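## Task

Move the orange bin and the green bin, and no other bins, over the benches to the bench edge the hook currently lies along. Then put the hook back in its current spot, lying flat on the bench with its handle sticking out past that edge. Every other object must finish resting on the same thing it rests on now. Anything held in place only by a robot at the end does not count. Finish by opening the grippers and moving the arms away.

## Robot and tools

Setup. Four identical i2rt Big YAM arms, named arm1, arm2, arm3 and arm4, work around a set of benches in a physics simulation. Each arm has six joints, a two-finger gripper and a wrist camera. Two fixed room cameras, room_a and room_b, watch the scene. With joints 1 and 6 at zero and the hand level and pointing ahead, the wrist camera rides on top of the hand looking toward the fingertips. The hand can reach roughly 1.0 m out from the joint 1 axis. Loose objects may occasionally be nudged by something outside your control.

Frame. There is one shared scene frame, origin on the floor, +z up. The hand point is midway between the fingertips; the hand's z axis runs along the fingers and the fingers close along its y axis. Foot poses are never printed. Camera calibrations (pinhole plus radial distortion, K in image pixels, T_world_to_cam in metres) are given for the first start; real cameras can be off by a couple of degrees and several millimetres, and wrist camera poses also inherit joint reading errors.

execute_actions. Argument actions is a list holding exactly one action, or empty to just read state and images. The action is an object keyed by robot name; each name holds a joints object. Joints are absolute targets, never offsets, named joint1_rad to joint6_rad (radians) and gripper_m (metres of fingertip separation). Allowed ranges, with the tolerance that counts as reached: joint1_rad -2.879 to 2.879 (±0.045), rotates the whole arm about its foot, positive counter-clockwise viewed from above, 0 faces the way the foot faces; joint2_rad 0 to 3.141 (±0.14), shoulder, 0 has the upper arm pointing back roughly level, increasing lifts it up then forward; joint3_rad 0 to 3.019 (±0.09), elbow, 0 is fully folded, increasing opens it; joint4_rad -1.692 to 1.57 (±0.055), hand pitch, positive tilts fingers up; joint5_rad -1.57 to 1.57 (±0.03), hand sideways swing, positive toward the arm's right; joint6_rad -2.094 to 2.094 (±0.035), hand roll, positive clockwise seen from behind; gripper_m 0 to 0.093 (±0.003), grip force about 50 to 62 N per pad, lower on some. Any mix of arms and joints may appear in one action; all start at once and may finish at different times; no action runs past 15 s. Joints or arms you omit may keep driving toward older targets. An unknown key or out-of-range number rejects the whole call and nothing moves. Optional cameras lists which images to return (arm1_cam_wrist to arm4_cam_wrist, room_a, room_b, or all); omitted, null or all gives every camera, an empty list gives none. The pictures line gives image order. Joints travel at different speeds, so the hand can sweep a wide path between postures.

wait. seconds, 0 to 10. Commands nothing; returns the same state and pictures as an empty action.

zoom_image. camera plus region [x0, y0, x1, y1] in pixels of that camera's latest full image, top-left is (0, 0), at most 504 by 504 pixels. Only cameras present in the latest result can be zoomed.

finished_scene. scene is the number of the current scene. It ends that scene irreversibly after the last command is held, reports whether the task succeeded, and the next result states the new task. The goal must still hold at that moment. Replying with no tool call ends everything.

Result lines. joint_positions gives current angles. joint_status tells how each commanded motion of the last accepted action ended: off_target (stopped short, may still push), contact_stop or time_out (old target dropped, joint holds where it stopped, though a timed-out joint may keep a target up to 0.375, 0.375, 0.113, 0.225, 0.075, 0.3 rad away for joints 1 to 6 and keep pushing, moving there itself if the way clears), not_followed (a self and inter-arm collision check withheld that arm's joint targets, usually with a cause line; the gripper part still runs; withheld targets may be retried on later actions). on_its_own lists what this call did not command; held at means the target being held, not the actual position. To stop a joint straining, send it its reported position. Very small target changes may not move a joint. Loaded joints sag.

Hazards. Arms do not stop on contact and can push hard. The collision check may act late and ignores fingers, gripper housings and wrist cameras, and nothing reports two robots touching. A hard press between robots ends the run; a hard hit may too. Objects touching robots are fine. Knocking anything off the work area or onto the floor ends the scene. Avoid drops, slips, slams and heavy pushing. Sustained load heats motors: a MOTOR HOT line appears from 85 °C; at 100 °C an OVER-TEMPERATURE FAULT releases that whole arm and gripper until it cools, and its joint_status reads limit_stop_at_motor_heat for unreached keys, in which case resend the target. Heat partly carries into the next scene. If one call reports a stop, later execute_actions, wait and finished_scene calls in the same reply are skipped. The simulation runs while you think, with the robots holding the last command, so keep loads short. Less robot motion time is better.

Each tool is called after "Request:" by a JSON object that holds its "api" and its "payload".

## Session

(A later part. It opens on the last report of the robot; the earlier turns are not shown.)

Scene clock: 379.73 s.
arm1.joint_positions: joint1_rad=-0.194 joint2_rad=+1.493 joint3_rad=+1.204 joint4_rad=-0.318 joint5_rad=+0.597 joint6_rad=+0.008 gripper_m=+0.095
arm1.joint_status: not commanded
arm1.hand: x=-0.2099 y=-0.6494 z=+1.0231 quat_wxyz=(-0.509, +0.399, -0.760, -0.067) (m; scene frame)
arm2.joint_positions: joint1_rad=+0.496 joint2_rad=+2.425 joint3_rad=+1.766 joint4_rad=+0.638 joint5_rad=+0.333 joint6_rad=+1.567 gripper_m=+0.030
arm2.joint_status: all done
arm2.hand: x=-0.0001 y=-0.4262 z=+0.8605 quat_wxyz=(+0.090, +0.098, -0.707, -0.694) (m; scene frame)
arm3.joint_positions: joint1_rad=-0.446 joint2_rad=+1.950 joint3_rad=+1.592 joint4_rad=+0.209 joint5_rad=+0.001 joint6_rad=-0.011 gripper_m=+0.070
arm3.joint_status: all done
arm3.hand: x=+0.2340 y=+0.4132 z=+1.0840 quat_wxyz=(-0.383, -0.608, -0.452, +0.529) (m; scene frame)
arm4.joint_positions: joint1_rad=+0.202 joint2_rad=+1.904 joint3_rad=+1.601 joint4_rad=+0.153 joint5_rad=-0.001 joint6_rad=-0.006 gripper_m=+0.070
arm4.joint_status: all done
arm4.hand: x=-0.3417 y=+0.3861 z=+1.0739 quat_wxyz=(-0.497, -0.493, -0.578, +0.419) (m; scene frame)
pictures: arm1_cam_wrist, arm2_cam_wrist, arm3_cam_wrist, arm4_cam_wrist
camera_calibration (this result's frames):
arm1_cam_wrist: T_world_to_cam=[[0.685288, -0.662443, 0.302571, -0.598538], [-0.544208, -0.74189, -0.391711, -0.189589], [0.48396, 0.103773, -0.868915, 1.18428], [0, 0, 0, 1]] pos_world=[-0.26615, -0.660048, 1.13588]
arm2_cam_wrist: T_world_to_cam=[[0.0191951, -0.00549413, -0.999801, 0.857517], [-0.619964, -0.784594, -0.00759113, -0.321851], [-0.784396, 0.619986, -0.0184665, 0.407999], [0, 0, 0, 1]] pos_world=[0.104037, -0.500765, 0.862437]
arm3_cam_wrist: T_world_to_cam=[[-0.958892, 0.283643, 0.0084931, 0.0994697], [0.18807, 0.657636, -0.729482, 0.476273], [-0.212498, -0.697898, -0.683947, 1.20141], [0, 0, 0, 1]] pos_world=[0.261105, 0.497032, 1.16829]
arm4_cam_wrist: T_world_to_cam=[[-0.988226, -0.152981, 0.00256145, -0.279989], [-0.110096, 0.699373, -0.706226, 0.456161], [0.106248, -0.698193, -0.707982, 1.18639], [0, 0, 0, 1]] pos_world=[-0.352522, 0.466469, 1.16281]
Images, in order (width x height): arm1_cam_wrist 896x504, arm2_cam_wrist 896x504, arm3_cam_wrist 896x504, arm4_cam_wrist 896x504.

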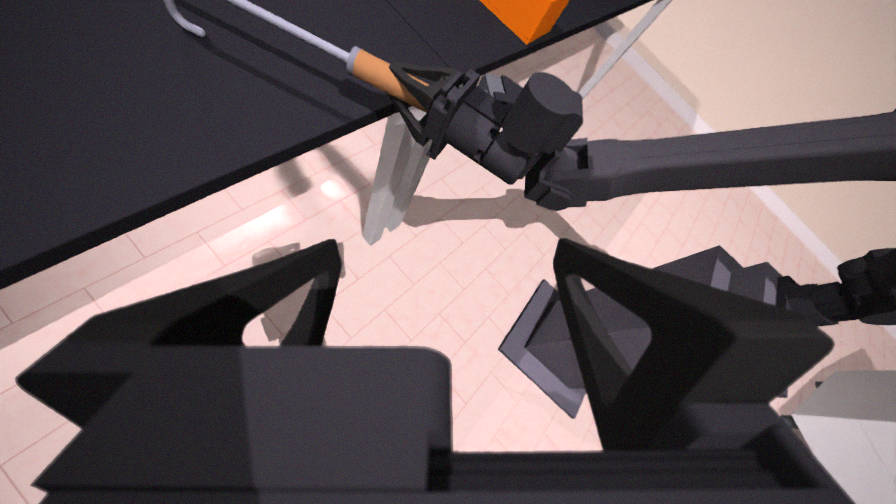

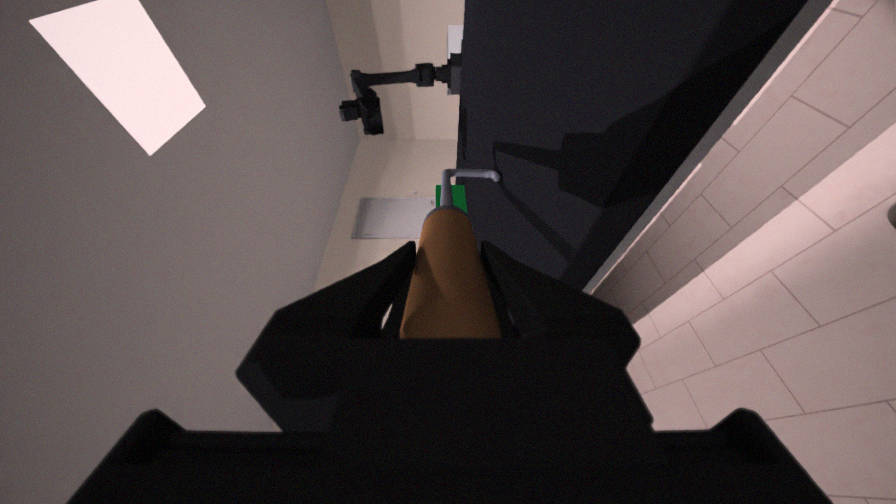

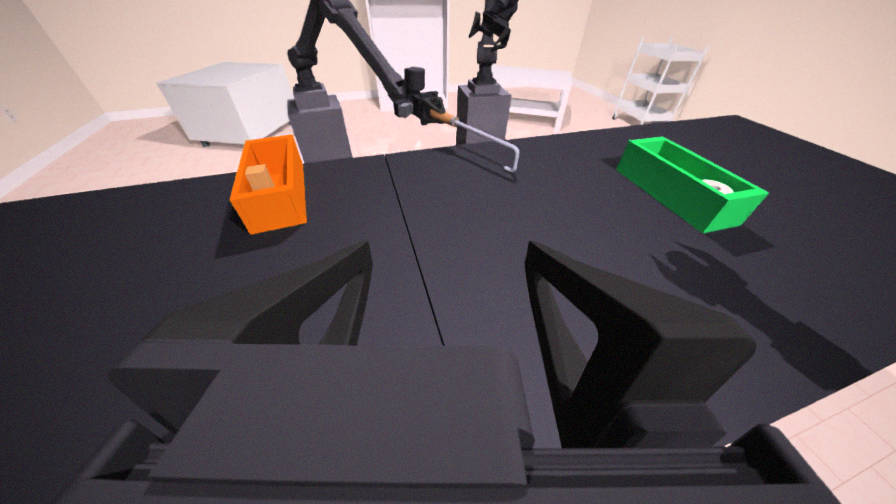

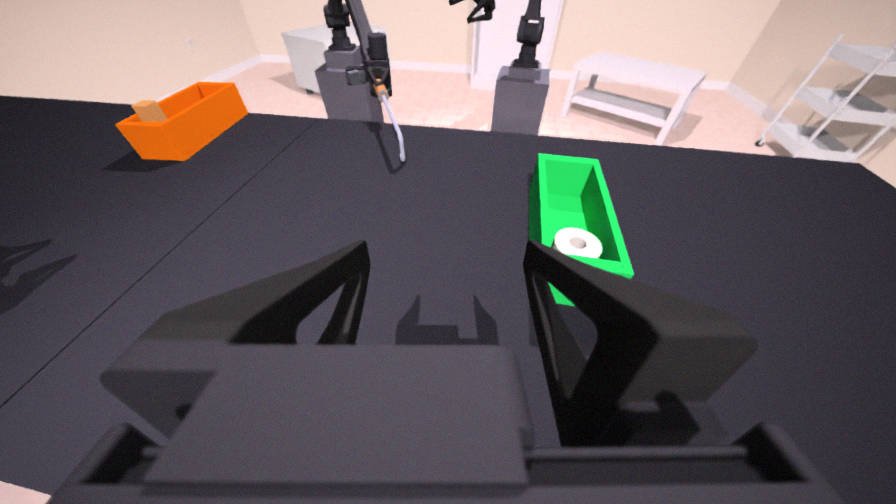

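Request:
{"api": "execute_actions", "payload": {"actions": [{"arm2":{"joints":{"joint1_rad":0.52,"joint2_rad":2.675,"joint3_rad":2.0,"joint4_rad":0.97,"joint6_rad":-0.05}}}], "cameras": ["arm1_cam_wrist","arm2_cam_wrist","arm3_cam_wrist","arm4_cam_wrist"]}}

Scene clock: 399.00 s.
arm1.joint_positions: joint1_rad=-0.194 joint2_rad=+1.493 joint3_rad=+1.204 joint4_rad=-0.318 joint5_rad=+0.597 joint6_rad=+0.008 gripper_m=+0.095
arm1.joint_status: not commanded
arm1.hand: x=-0.2099 y=-0.6494 z=+1.0231 quat_wxyz=(-0.509, +0.399, -0.760, -0.067) (m; scene frame)
arm2.joint_positions: joint1_rad=+0.526 joint2_rad=+2.674 joint3_rad=+1.951 joint4_rad=+0.959 joint5_rad=+0.325 joint6_rad=-0.039 gripper_m=+0.030
arm2.joint_status: all done
arm2.hand: x=-0.0341 y=-0.4274 z=+0.8152 quat_wxyz=(-0.452, +0.494, -0.381, -0.637) (m; scene frame)
arm3.joint_positions: joint1_rad=-0.446 joint2_rad=+1.950 joint3_rad=+1.592 joint4_rad=+0.209 joint5_rad=+0.001 joint6_rad=-0.011 gripper_m=+0.070
arm3.joint_status: not commanded
arm3.hand: x=+0.2340 y=+0.4132 z=+1.0840 quat_wxyz=(-0.383, -0.608, -0.452, +0.529) (m; scene frame)
arm4.joint_positions: joint1_rad=+0.202 joint2_rad=+1.904 joint3_rad=+1.601 joint4_rad=+0.153 joint5_rad=-0.001 joint6_rad=-0.006 gripper_m=+0.070
arm4.joint_status: not commanded
arm4.hand: x=-0.3417 y=+0.3861 z=+1.0739 quat_wxyz=(-0.497, -0.493, -0.578, +0.419) (m; scene frame)
pictures: arm1_cam_wrist, arm2_cam_wrist, arm3_cam_wrist, arm4_cam_wrist
camera_calibration (this result's frames):
arm1_cam_wrist: T_world_to_cam=[[0.685288, -0.662443, 0.302571, -0.598538], [-0.544208, -0.74189, -0.391711, -0.189589], [0.48396, 0.103773, -0.868915, 1.18428], [0, 0, 0, 1]] pos_world=[-0.26615, -0.660048, 1.13588]
arm2_cam_wrist: T_world_to_cam=[[0.951142, 0.30742, -0.0286488, 0.186724], [0.0976033, -0.38741, -0.916726, 0.591083], [-0.292919, 0.869141, -0.398488, 0.814204], [0, 0, 0, 1]] pos_world=[0.00320276, -0.53607, 0.871661]
arm3_cam_wrist: T_world_to_cam=[[-0.958892, 0.283643, 0.0084931, 0.0994697], [0.18807, 0.657636, -0.729482, 0.476273], [-0.212498, -0.697898, -0.683947, 1.20141], [0, 0, 0, 1]] pos_world=[0.261105, 0.497032, 1.16829]
arm4_cam_wrist: T_world_to_cam=[[-0.988226, -0.152981, 0.00256145, -0.279989], [-0.110096, 0.699373, -0.706226, 0.456161], [0.106248, -0.698193, -0.707982, 1.18639], [0, 0, 0, 1]] pos_world=[-0.352522, 0.466469, 1.16281]
Images, in order (width x height): arm1_cam_wrist 896x504, arm2_cam_wrist 896x504, arm3_cam_wrist 896x504, arm4_cam_wrist 896x504.

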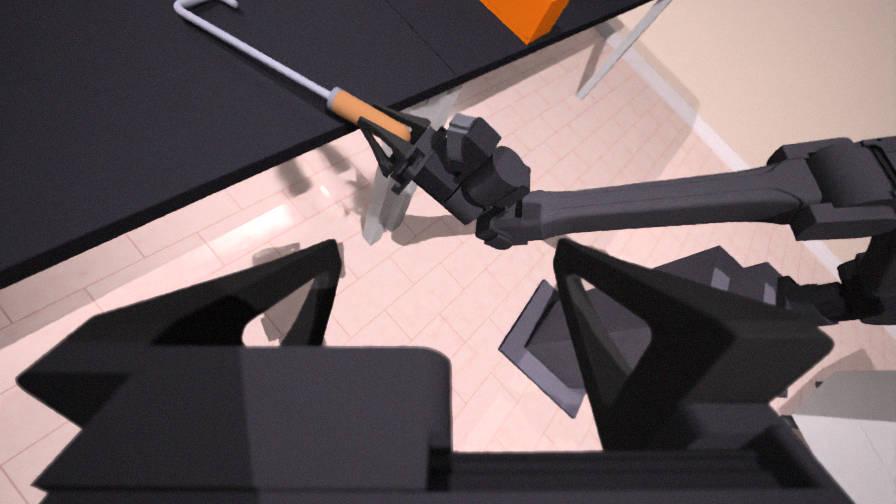

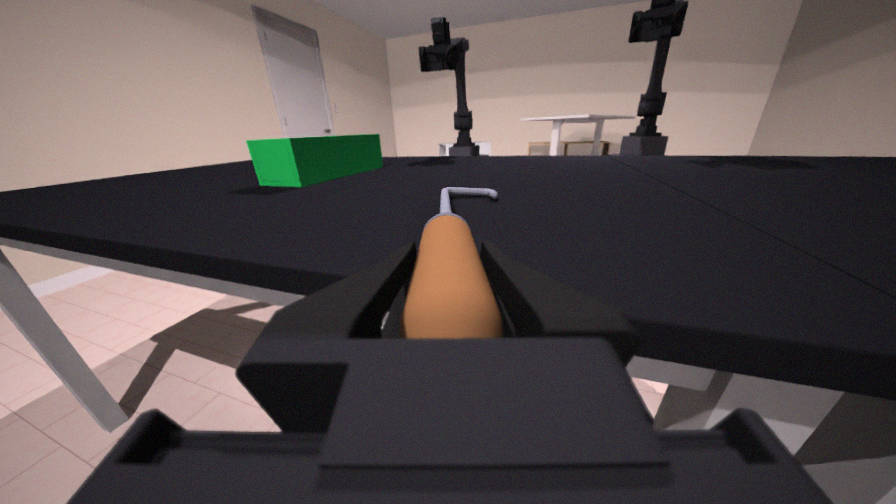

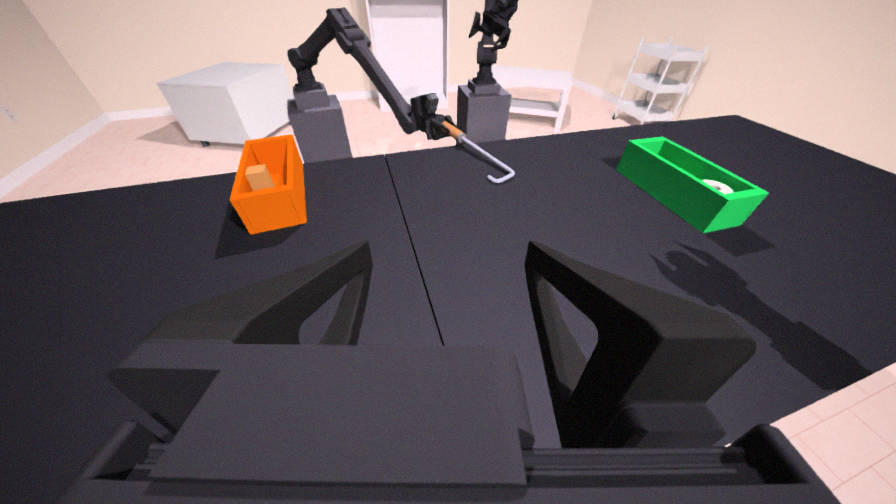

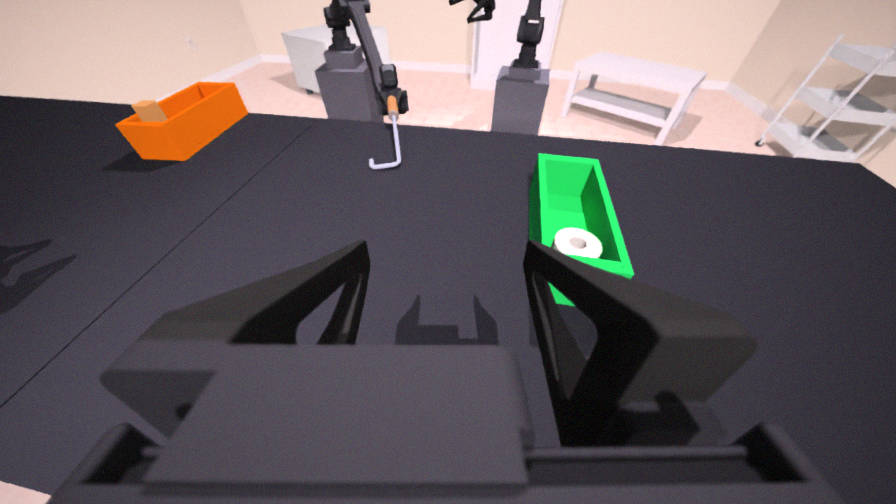

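Request:
{"api": "execute_actions", "payload": {"actions": [{"arm2":{"joints":{"joint2_rad":2.47,"joint3_rad":1.9,"gripper_m":0.093}},"arm1":{"joints":{"joint3_rad":1.75,"joint4_rad":0.0,"joint5_rad":-0.05,"gripper_m":0.093}}}], "cameras": ["arm2_cam_wrist","arm3_cam_wrist","arm4_cam_wrist"]}}

Scene clock: 431.67 s.
arm1.joint_positions: joint1_rad=-0.194 joint2_rad=+1.479 joint3_rad=+1.718 joint4_rad=-0.009 joint5_rad=-0.047 joint6_rad=+0.007 gripper_m=+0.093
arm1.joint_status: all done
arm1.hand: x=-0.2913 y=-0.5652 z=+1.4034 quat_wxyz=(-0.613, +0.385, -0.485, -0.491) (m; scene frame)
arm2.joint_positions: joint1_rad=+0.526 joint2_rad=+2.443 joint3_rad=+1.894 joint4_rad=+0.959 joint5_rad=+0.326 joint6_rad=-0.040 gripper_m=+0.093
arm2.joint_status: all done
arm2.hand: x=-0.0284 y=-0.4342 z=+0.9893 quat_wxyz=(-0.467, +0.427, -0.358, -0.687) (m; scene frame)
arm3.joint_positions: joint1_rad=-0.446 joint2_rad=+1.950 joint3_rad=+1.592 joint4_rad=+0.209 joint5_rad=+0.001 joint6_rad=-0.011 gripper_m=+0.070
arm3.joint_status: not commanded
arm3.hand: x=+0.2340 y=+0.4132 z=+1.0840 quat_wxyz=(-0.383, -0.608, -0.452, +0.529) (m; scene frame)
arm4.joint_positions: joint1_rad=+0.202 joint2_rad=+1.904 joint3_rad=+1.601 joint4_rad=+0.153 joint5_rad=-0.001 joint6_rad=-0.006 gripper_m=+0.070
arm4.joint_status: not commanded
arm4.hand: x=-0.3417 y=+0.3861 z=+1.0739 quat_wxyz=(-0.497, -0.493, -0.578, +0.419) (m; scene frame)
pictures: arm2_cam_wrist, arm3_cam_wrist, arm4_cam_wrist
camera_calibration (this result's frames):
arm2_cam_wrist: T_world_to_cam=[[0.945994, 0.313598, -0.0821709, 0.243861], [0.000378, -0.254536, -0.967063, 0.852264], [-0.324185, 0.914805, -0.240908, 0.754239], [0, 0, 0, 1]] pos_world=[0.0135002, -0.549524, 1.02593]
arm3_cam_wrist: T_world_to_cam=[[-0.958892, 0.283643, 0.0084931, 0.0994697], [0.18807, 0.657636, -0.729482, 0.476273], [-0.212498, -0.697898, -0.683947, 1.20141], [0, 0, 0, 1]] pos_world=[0.261105, 0.497032, 1.16829]
arm4_cam_wrist: T_world_to_cam=[[-0.988226, -0.152981, 0.00256145, -0.279989], [-0.110096, 0.699373, -0.706226, 0.456161], [0.106248, -0.698193, -0.707982, 1.18639], [0, 0, 0, 1]] pos_world=[-0.352522, 0.466469, 1.16281]
Images, in order (width x height): arm2_cam_wrist 896x504, arm3_cam_wrist 896x504, arm4_cam_wrist 896x504.

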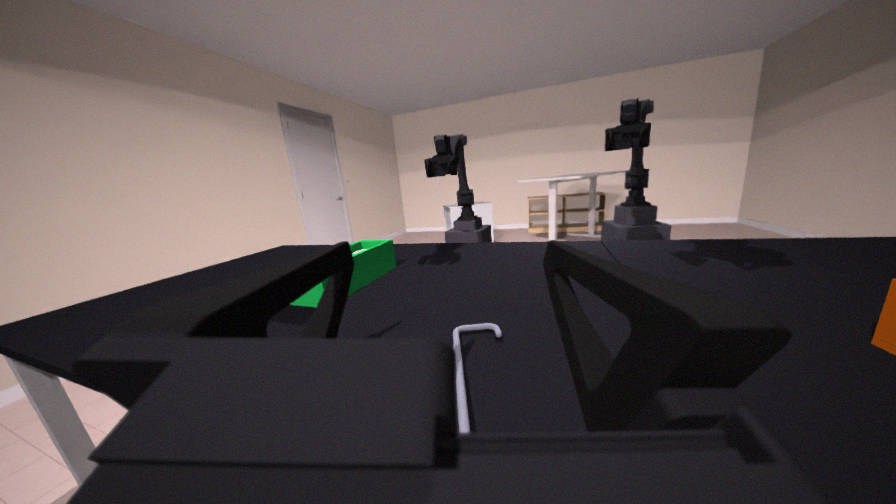

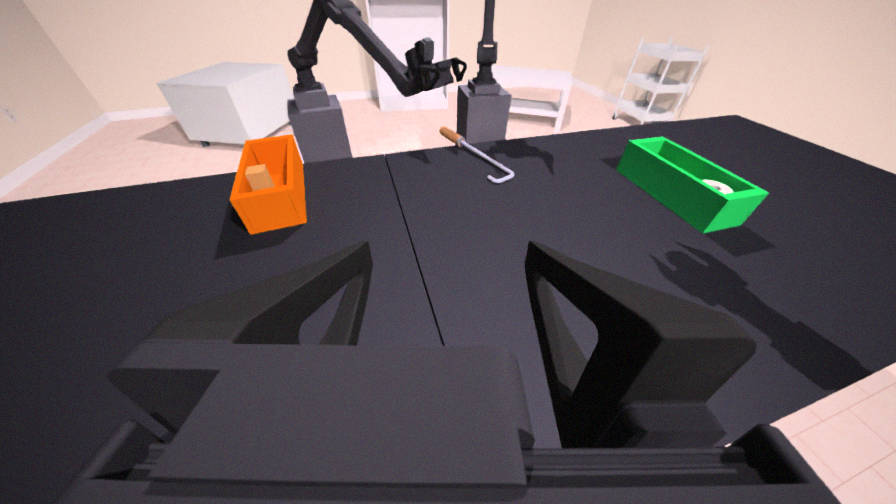

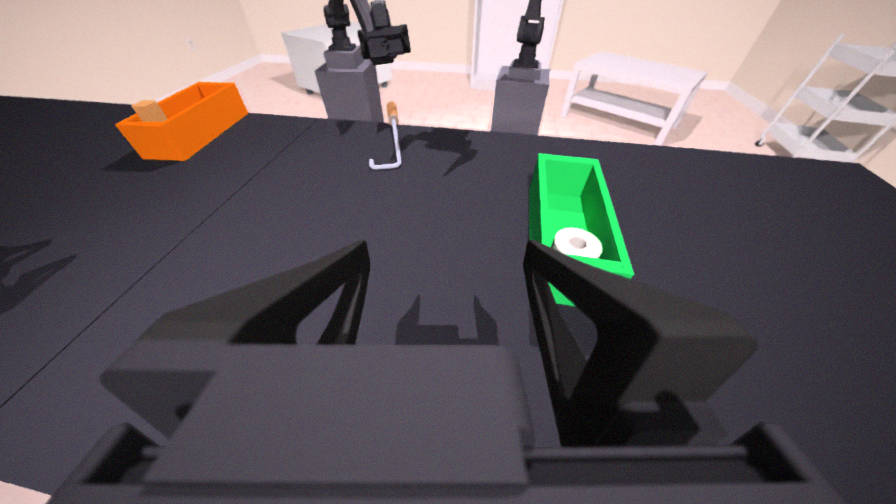

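Request:
{"api": "execute_actions", "payload": {"actions": [{"arm2":{"joints":{"joint1_rad":-0.14,"joint2_rad":2.38,"joint3_rad":2.45,"joint4_rad":-0.1,"joint5_rad":0.0,"joint6_rad":0.0,"gripper_m":0.04}},"arm1":{"joints":{"joint1_rad":-0.565,"joint2_rad":2.52,"joint3_rad":2.10,"joint4_rad":0.475,"joint5_rad":-0.942}}}], "cameras": ["arm1_cam_wrist","arm3_cam_wrist","arm4_cam_wrist"]}}

Scene clock: 445.37 s.
arm1.joint_positions: joint1_rad=-0.571 joint2_rad=+2.524 joint3_rad=+2.077 joint4_rad=+0.462 joint5_rad=-0.939 joint6_rad=+0.002 gripper_m=+0.093
arm1.joint_status: all done
arm1.hand: x=-0.0397 y=-0.4107 z=+0.8745 quat_wxyz=(-0.427, +0.563, -0.417, -0.572) (m; scene frame)
arm2.joint_positions: joint1_rad=-0.146 joint2_rad=+2.368 joint3_rad=+2.412 joint4_rad=-0.083 joint5_rad=+0.000 joint6_rad=-0.009 gripper_m=+0.040
arm2.joint_status: all done
arm2.hand: x=+0.4978 y=-0.2261 z=+1.1244 quat_wxyz=(-0.502, +0.501, -0.519, -0.478) (m; scene frame)
arm3.joint_positions: joint1_rad=-0.446 joint2_rad=+1.950 joint3_rad=+1.592 joint4_rad=+0.209 joint5_rad=+0.001 joint6_rad=-0.011 gripper_m=+0.070
arm3.joint_status: not commanded
arm3.hand: x=+0.2340 y=+0.4132 z=+1.0840 quat_wxyz=(-0.383, -0.608, -0.452, +0.529) (m; scene frame)
arm4.joint_positions: joint1_rad=+0.202 joint2_rad=+1.904 joint3_rad=+1.601 joint4_rad=+0.153 joint5_rad=-0.001 joint6_rad=-0.006 gripper_m=+0.070
arm4.joint_status: not commanded
arm4.hand: x=-0.3417 y=+0.3861 z=+1.0739 quat_wxyz=(-0.497, -0.493, -0.578, +0.419) (m; scene frame)
pictures: arm1_cam_wrist, arm3_cam_wrist, arm4_cam_wrist
camera_calibration (this result's frames):
arm1_cam_wrist: T_world_to_cam=[[0.953706, 0.300541, 0.0109702, 0.149136], [0.179285, -0.538881, -0.823082, 0.511191], [-0.241459, 0.786945, -0.567816, 0.936493], [0, 0, 0, 1]] pos_world=[-0.00775629, -0.506319, 0.950872]
arm3_cam_wrist: T_world_to_cam=[[-0.958892, 0.283643, 0.0084931, 0.0994697], [0.18807, 0.657636, -0.729482, 0.476273], [-0.212498, -0.697898, -0.683947, 1.20141], [0, 0, 0, 1]] pos_world=[0.261105, 0.497032, 1.16829]
arm4_cam_wrist: T_world_to_cam=[[-0.988226, -0.152981, 0.00256145, -0.279989], [-0.110096, 0.699373, -0.706226, 0.456161], [0.106248, -0.698193, -0.707982, 1.18639], [0, 0, 0, 1]] pos_world=[-0.352522, 0.466469, 1.16281]
Images, in order (width x height): arm1_cam_wrist 896x504, arm3_cam_wrist 896x504, arm4_cam_wrist 896x504.

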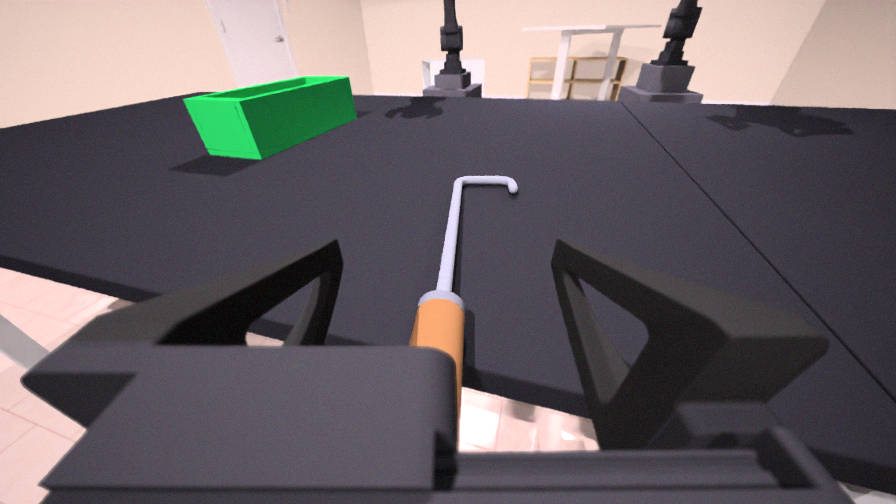

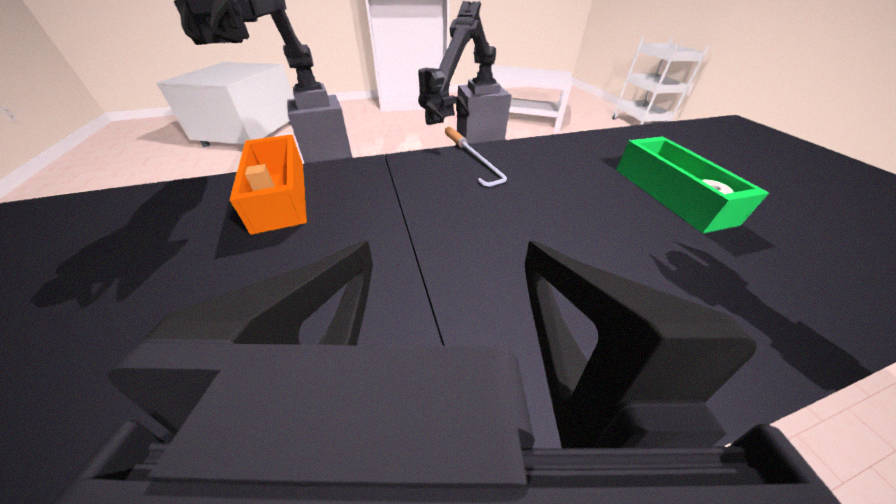

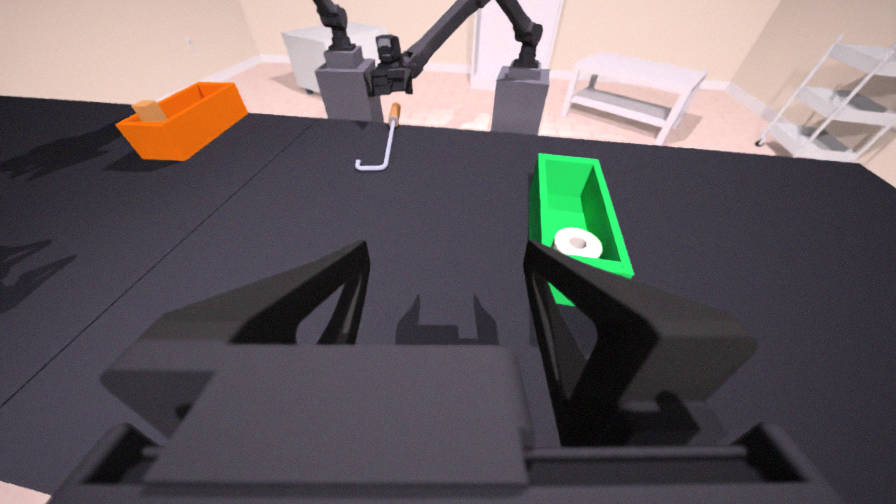

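Request:
{"api": "execute_actions", "payload": {"actions": []}}

Scene clock: 470.53 s.
arm1.joint_positions: joint1_rad=-0.571 joint2_rad=+2.524 joint3_rad=+2.077 joint4_rad=+0.462 joint5_rad=-0.939 joint6_rad=+0.002 gripper_m=+0.093
arm1.joint_status: all done
arm1.hand: x=-0.0397 y=-0.4107 z=+0.8745 quat_wxyz=(-0.427, +0.563, -0.417, -0.572) (m; scene frame)
arm2.joint_positions: joint1_rad=-0.146 joint2_rad=+2.368 joint3_rad=+2.412 joint4_rad=-0.083 joint5_rad=+0.000 joint6_rad=-0.009 gripper_m=+0.040
arm2.joint_status: all done
arm2.hand: x=+0.4978 y=-0.2261 z=+1.1244 quat_wxyz=(-0.502, +0.501, -0.519, -0.478) (m; scene frame)
arm3.joint_positions: joint1_rad=-0.446 joint2_rad=+1.950 joint3_rad=+1.592 joint4_rad=+0.209 joint5_rad=+0.001 joint6_rad=-0.011 gripper_m=+0.070
arm3.joint_status: not commanded
arm3.hand: x=+0.2340 y=+0.4132 z=+1.0840 quat_wxyz=(-0.383, -0.608, -0.452, +0.529) (m; scene frame)
arm4.joint_positions: joint1_rad=+0.202 joint2_rad=+1.904 joint3_rad=+1.601 joint4_rad=+0.153 joint5_rad=-0.001 joint6_rad=-0.006 gripper_m=+0.070
arm4.joint_status: not commanded
arm4.hand: x=-0.3417 y=+0.3861 z=+1.0739 quat_wxyz=(-0.497, -0.493, -0.578, +0.419) (m; scene frame)
pictures: arm1_cam_wrist, arm2_cam_wrist, arm3_cam_wrist, arm4_cam_wrist, room_a, room_b
camera_calibration (this result's frames):
arm1_cam_wrist: T_world_to_cam=[[0.953706, 0.300541, 0.0109702, 0.149136], [0.179285, -0.538881, -0.823082, 0.511191], [-0.241459, 0.786945, -0.567816, 0.936493], [0, 0, 0, 1]] pos_world=[-0.00775629, -0.506319, 0.950872]
arm2_cam_wrist: T_world_to_cam=[[0.999392, -0.0317848, 0.014339, -0.521278], [-0.00863945, -0.624106, -0.781292, 0.747671], [0.0337823, 0.780693, -0.624001, 0.989247], [0, 0, 0, 1]] pos_world=[0.494002, -0.322241, 1.20892]
arm3_cam_wrist: T_world_to_cam=[[-0.958892, 0.283643, 0.0084931, 0.0994697], [0.18807, 0.657636, -0.729482, 0.476273], [-0.212498, -0.697898, -0.683947, 1.20141], [0, 0, 0, 1]] pos_world=[0.261105, 0.497032, 1.16829]
arm4_cam_wrist: T_world_to_cam=[[-0.988226, -0.152981, 0.00256145, -0.279989], [-0.110096, 0.699373, -0.706226, 0.456161], [0.106248, -0.698193, -0.707982, 1.18639], [0, 0, 0, 1]] pos_world=[-0.352522, 0.466469, 1.16281]
Images, in order (width x height): arm1_cam_wrist 896x504, arm2_cam_wrist 896x504, arm3_cam_wrist 896x504, arm4_cam_wrist 896x504, room_a 896x504, room_b 896x504.

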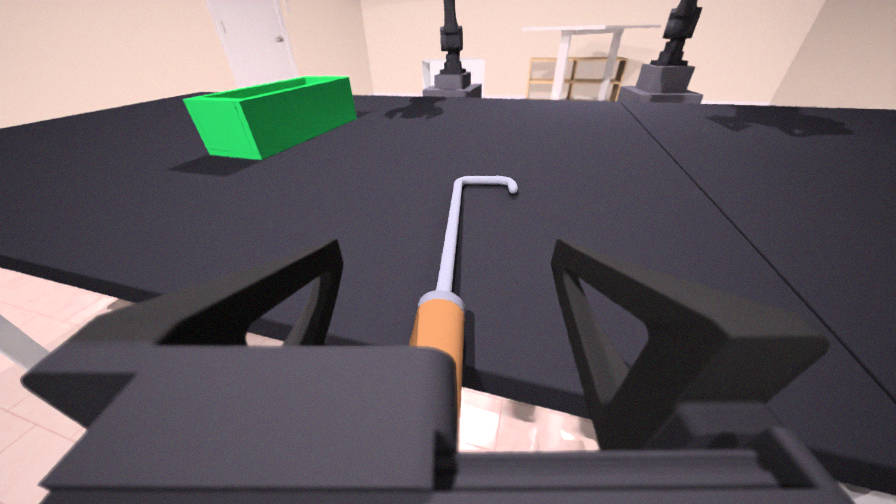

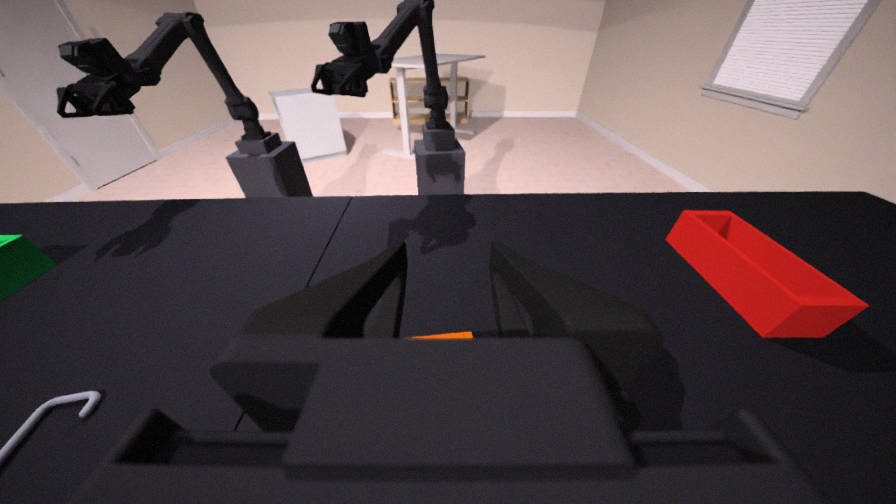

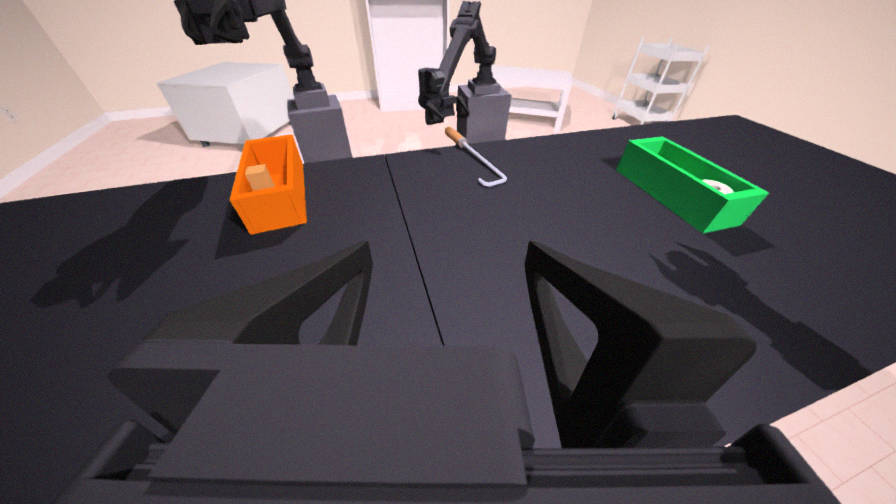

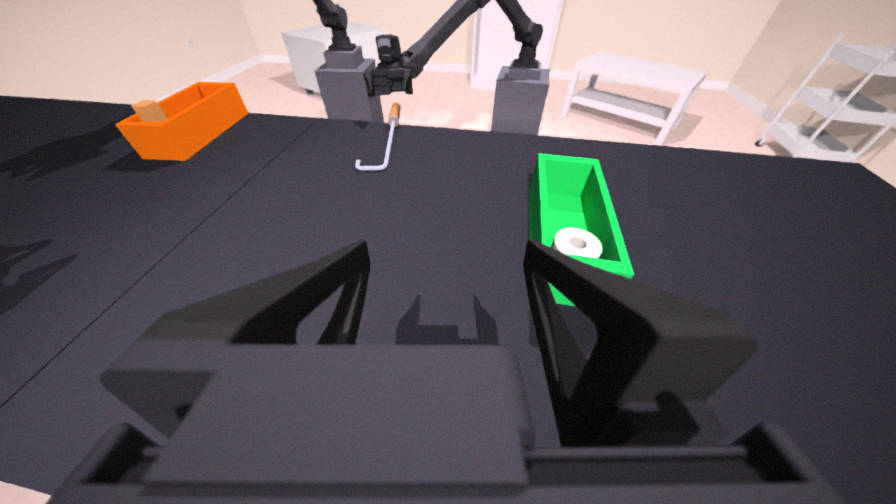

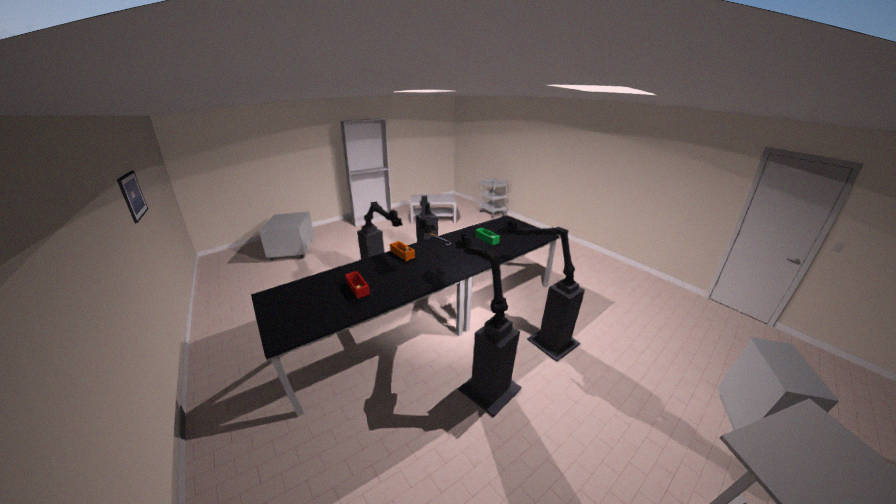

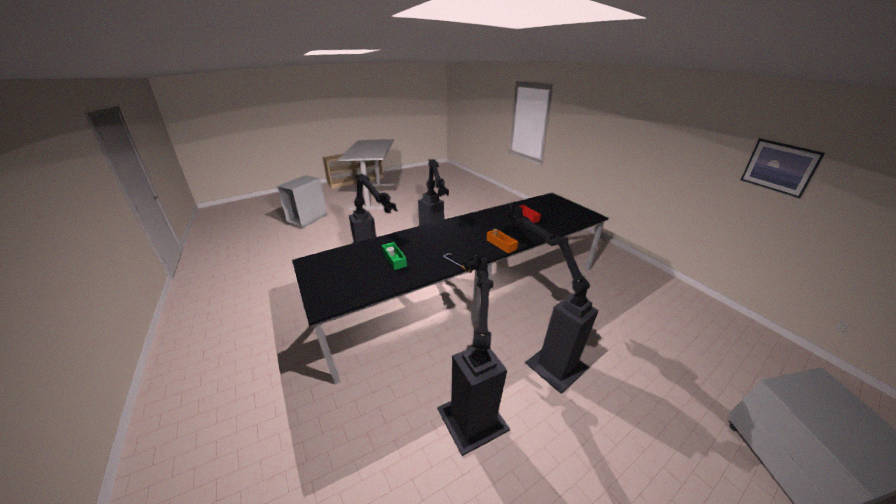

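Request:
{"api": "execute_actions", "payload": {"actions": [{"arm1":{"joints":{"joint1_rad":-0.555,"joint2_rad":2.59,"joint3_rad":1.985,"joint4_rad":0.625,"joint5_rad":-0.852}}}], "cameras": ["arm1_cam_wrist","arm4_cam_wrist","arm3_cam_wrist"]}}

Scene clock: 494.07 s.
arm1.joint_positions: joint1_rad=-0.564 joint2_rad=+2.567 joint3_rad=+1.989 joint4_rad=+0.607 joint5_rad=-0.855 joint6_rad=+0.002 gripper_m=+0.093
arm1.joint_status: all done
arm1.hand: x=-0.0423 y=-0.4180 z=+0.8191 quat_wxyz=(-0.454, +0.546, -0.433, -0.556) (m; scene frame)
arm2.joint_positions: joint1_rad=-0.146 joint2_rad=+2.368 joint3_rad=+2.412 joint4_rad=-0.083 joint5_rad=+0.000 joint6_rad=-0.009 gripper_m=+0.040
arm2.joint_status: not commanded
arm2.hand: x=+0.4978 y=-0.2261 z=+1.1244 quat_wxyz=(-0.502, +0.501, -0.519, -0.478) (m; scene frame)
arm3.joint_positions: joint1_rad=-0.446 joint2_rad=+1.950 joint3_rad=+1.592 joint4_rad=+0.209 joint5_rad=+0.001 joint6_rad=-0.011 gripper_m=+0.070
arm3.joint_status: not commanded
arm3.hand: x=+0.2340 y=+0.4132 z=+1.0840 quat_wxyz=(-0.383, -0.608, -0.452, +0.529) (m; scene frame)
arm4.joint_positions: joint1_rad=+0.202 joint2_rad=+1.904 joint3_rad=+1.601 joint4_rad=+0.153 joint5_rad=-0.001 joint6_rad=-0.006 gripper_m=+0.070
arm4.joint_status: not commanded
arm4.hand: x=-0.3417 y=+0.3861 z=+1.0739 quat_wxyz=(-0.497, -0.493, -0.578, +0.419) (m; scene frame)
pictures: arm1_cam_wrist, arm3_cam_wrist, arm4_cam_wrist
camera_calibration (this result's frames):
arm1_cam_wrist: T_world_to_cam=[[0.973927, 0.225904, 0.0207969, 0.116012], [0.143199, -0.541073, -0.828694, 0.464295], [-0.175953, 0.810066, -0.559315, 0.915615], [0, 0, 0, 1]] pos_world=[-0.0183688, -0.516699, 0.894463]
arm3_cam_wrist: T_world_to_cam=[[-0.958892, 0.283643, 0.0084931, 0.0994697], [0.18807, 0.657636, -0.729482, 0.476273], [-0.212498, -0.697898, -0.683947, 1.20141], [0, 0, 0, 1]] pos_world=[0.261105, 0.497032, 1.16829]
arm4_cam_wrist: T_world_to_cam=[[-0.988226, -0.152981, 0.00256145, -0.279989], [-0.110096, 0.699373, -0.706226, 0.456161], [0.106248, -0.698193, -0.707982, 1.18639], [0, 0, 0, 1]] pos_world=[-0.352522, 0.466469, 1.16281]
Images, in order (width x height): arm1_cam_wrist 896x504, arm3_cam_wrist 896x504, arm4_cam_wrist 896x504.

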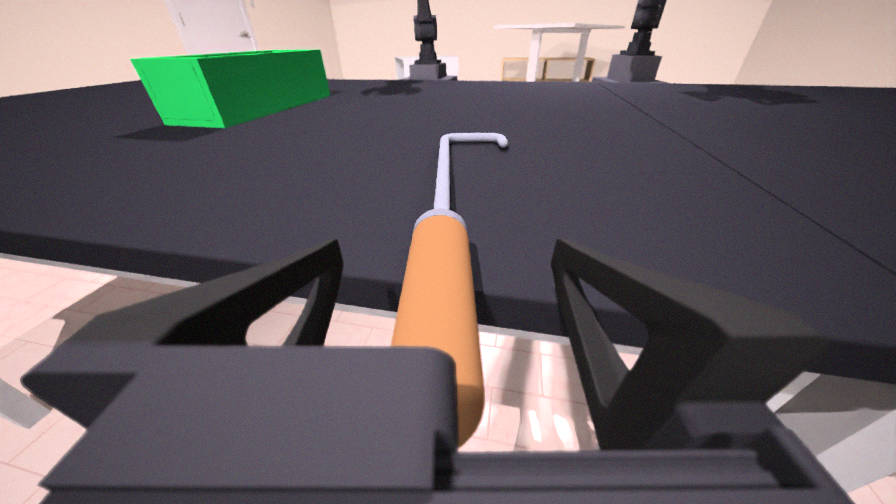

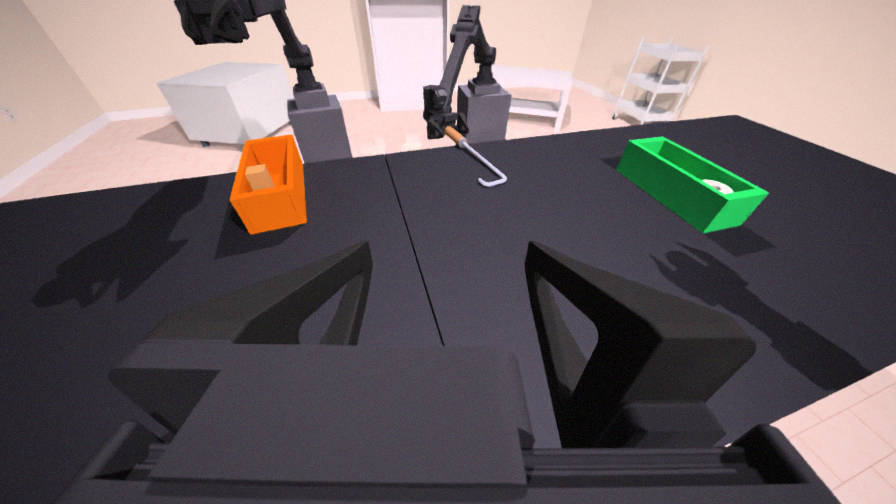

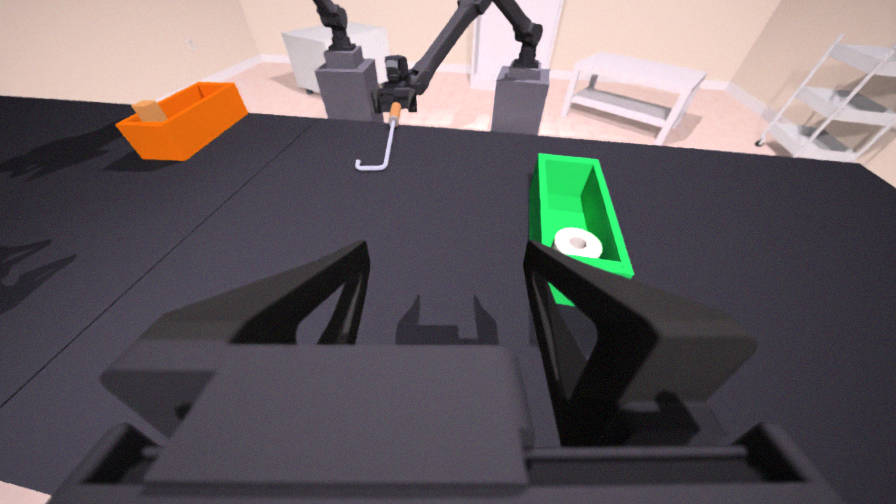

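Request:
{"api": "execute_actions", "payload": {"actions": [{"arm1":{"joints":{"joint1_rad":-0.547,"joint2_rad":2.62}}}], "cameras": ["arm1_cam_wrist","arm4_cam_wrist","arm3_cam_wrist"]}}

Scene clock: 501.77 s.
arm1.joint_positions: joint1_rad=-0.556 joint2_rad=+2.581 joint3_rad=+1.989 joint4_rad=+0.607 joint5_rad=-0.855 joint6_rad=+0.002 gripper_m=+0.093
arm1.joint_status: all done
arm1.hand: x=-0.0489 y=-0.4154 z=+0.8064 quat_wxyz=(-0.447, +0.548, -0.436, -0.557) (m; scene frame)
arm2.joint_positions: joint1_rad=-0.146 joint2_rad=+2.368 joint3_rad=+2.412 joint4_rad=-0.083 joint5_rad=+0.000 joint6_rad=-0.009 gripper_m=+0.040
arm2.joint_status: not commanded
arm2.hand: x=+0.4978 y=-0.2261 z=+1.1244 quat_wxyz=(-0.502, +0.501, -0.519, -0.478) (m; scene frame)
arm3.joint_positions: joint1_rad=-0.446 joint2_rad=+1.950 joint3_rad=+1.592 joint4_rad=+0.209 joint5_rad=+0.001 joint6_rad=-0.011 gripper_m=+0.070
arm3.joint_status: not commanded
arm3.hand: x=+0.2340 y=+0.4132 z=+1.0840 quat_wxyz=(-0.383, -0.608, -0.452, +0.529) (m; scene frame)
arm4.joint_positions: joint1_rad=+0.202 joint2_rad=+1.904 joint3_rad=+1.601 joint4_rad=+0.153 joint5_rad=-0.001 joint6_rad=-0.006 gripper_m=+0.070
arm4.joint_status: not commanded
arm4.hand: x=-0.3417 y=+0.3861 z=+1.0739 quat_wxyz=(-0.497, -0.493, -0.578, +0.419) (m; scene frame)
pictures: arm1_cam_wrist, arm3_cam_wrist, arm4_cam_wrist
camera_calibration (this result's frames):
arm1_cam_wrist: T_world_to_cam=[[0.972359, 0.233298, 0.00951158, 0.134186], [0.139982, -0.549857, -0.823445, 0.44805], [-0.186878, 0.802015, -0.567316, 0.907796], [0, 0, 0, 1]] pos_world=[-0.0235486, -0.513009, 0.882676]
arm3_cam_wrist: T_world_to_cam=[[-0.958892, 0.283643, 0.0084931, 0.0994697], [0.18807, 0.657636, -0.729482, 0.476273], [-0.212498, -0.697898, -0.683947, 1.20141], [0, 0, 0, 1]] pos_world=[0.261105, 0.497032, 1.16829]
arm4_cam_wrist: T_world_to_cam=[[-0.988226, -0.152981, 0.00256145, -0.279989], [-0.110096, 0.699373, -0.706226, 0.456161], [0.106248, -0.698193, -0.707982, 1.18639], [0, 0, 0, 1]] pos_world=[-0.352522, 0.466469, 1.16281]
Images, in order (width x height): arm1_cam_wrist 896x504, arm3_cam_wrist 896x504, arm4_cam_wrist 896x504.

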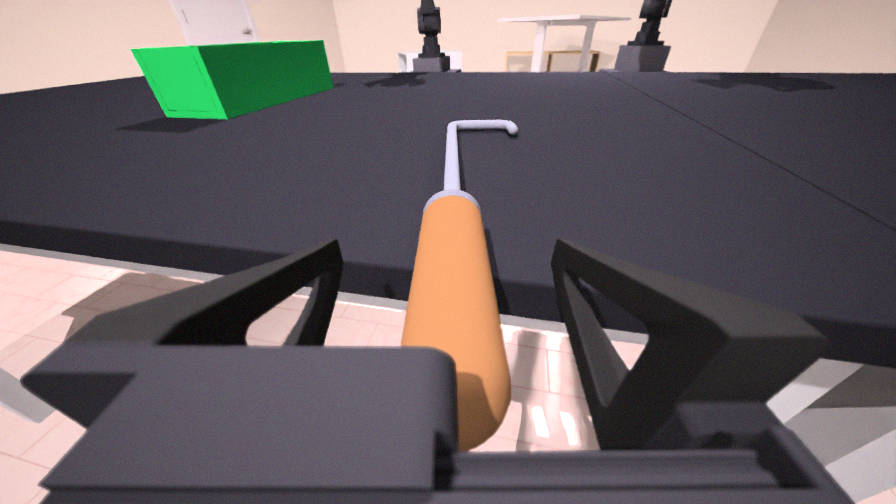

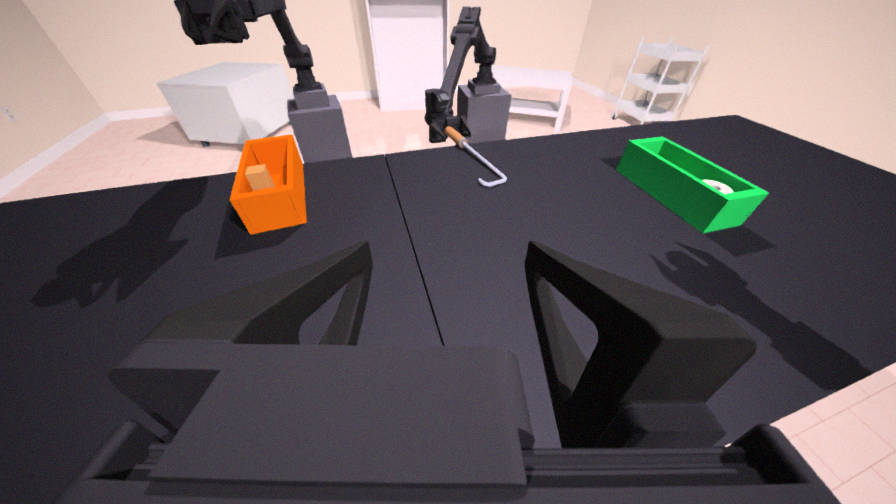

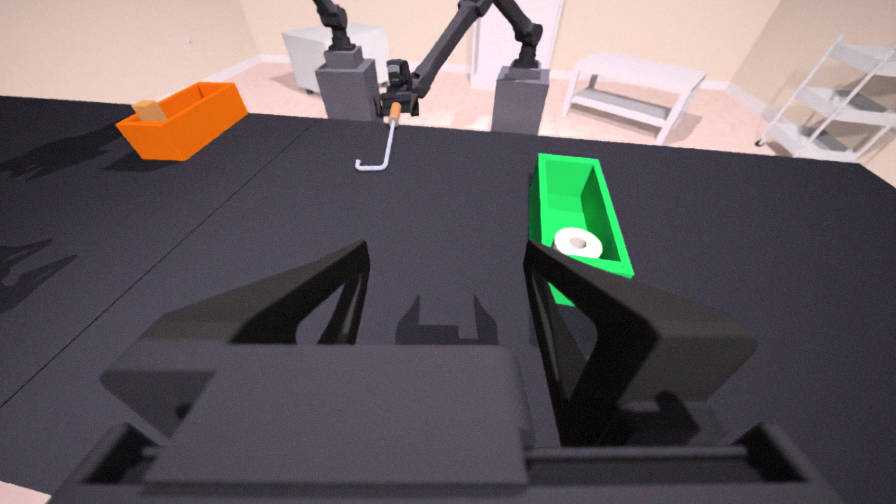

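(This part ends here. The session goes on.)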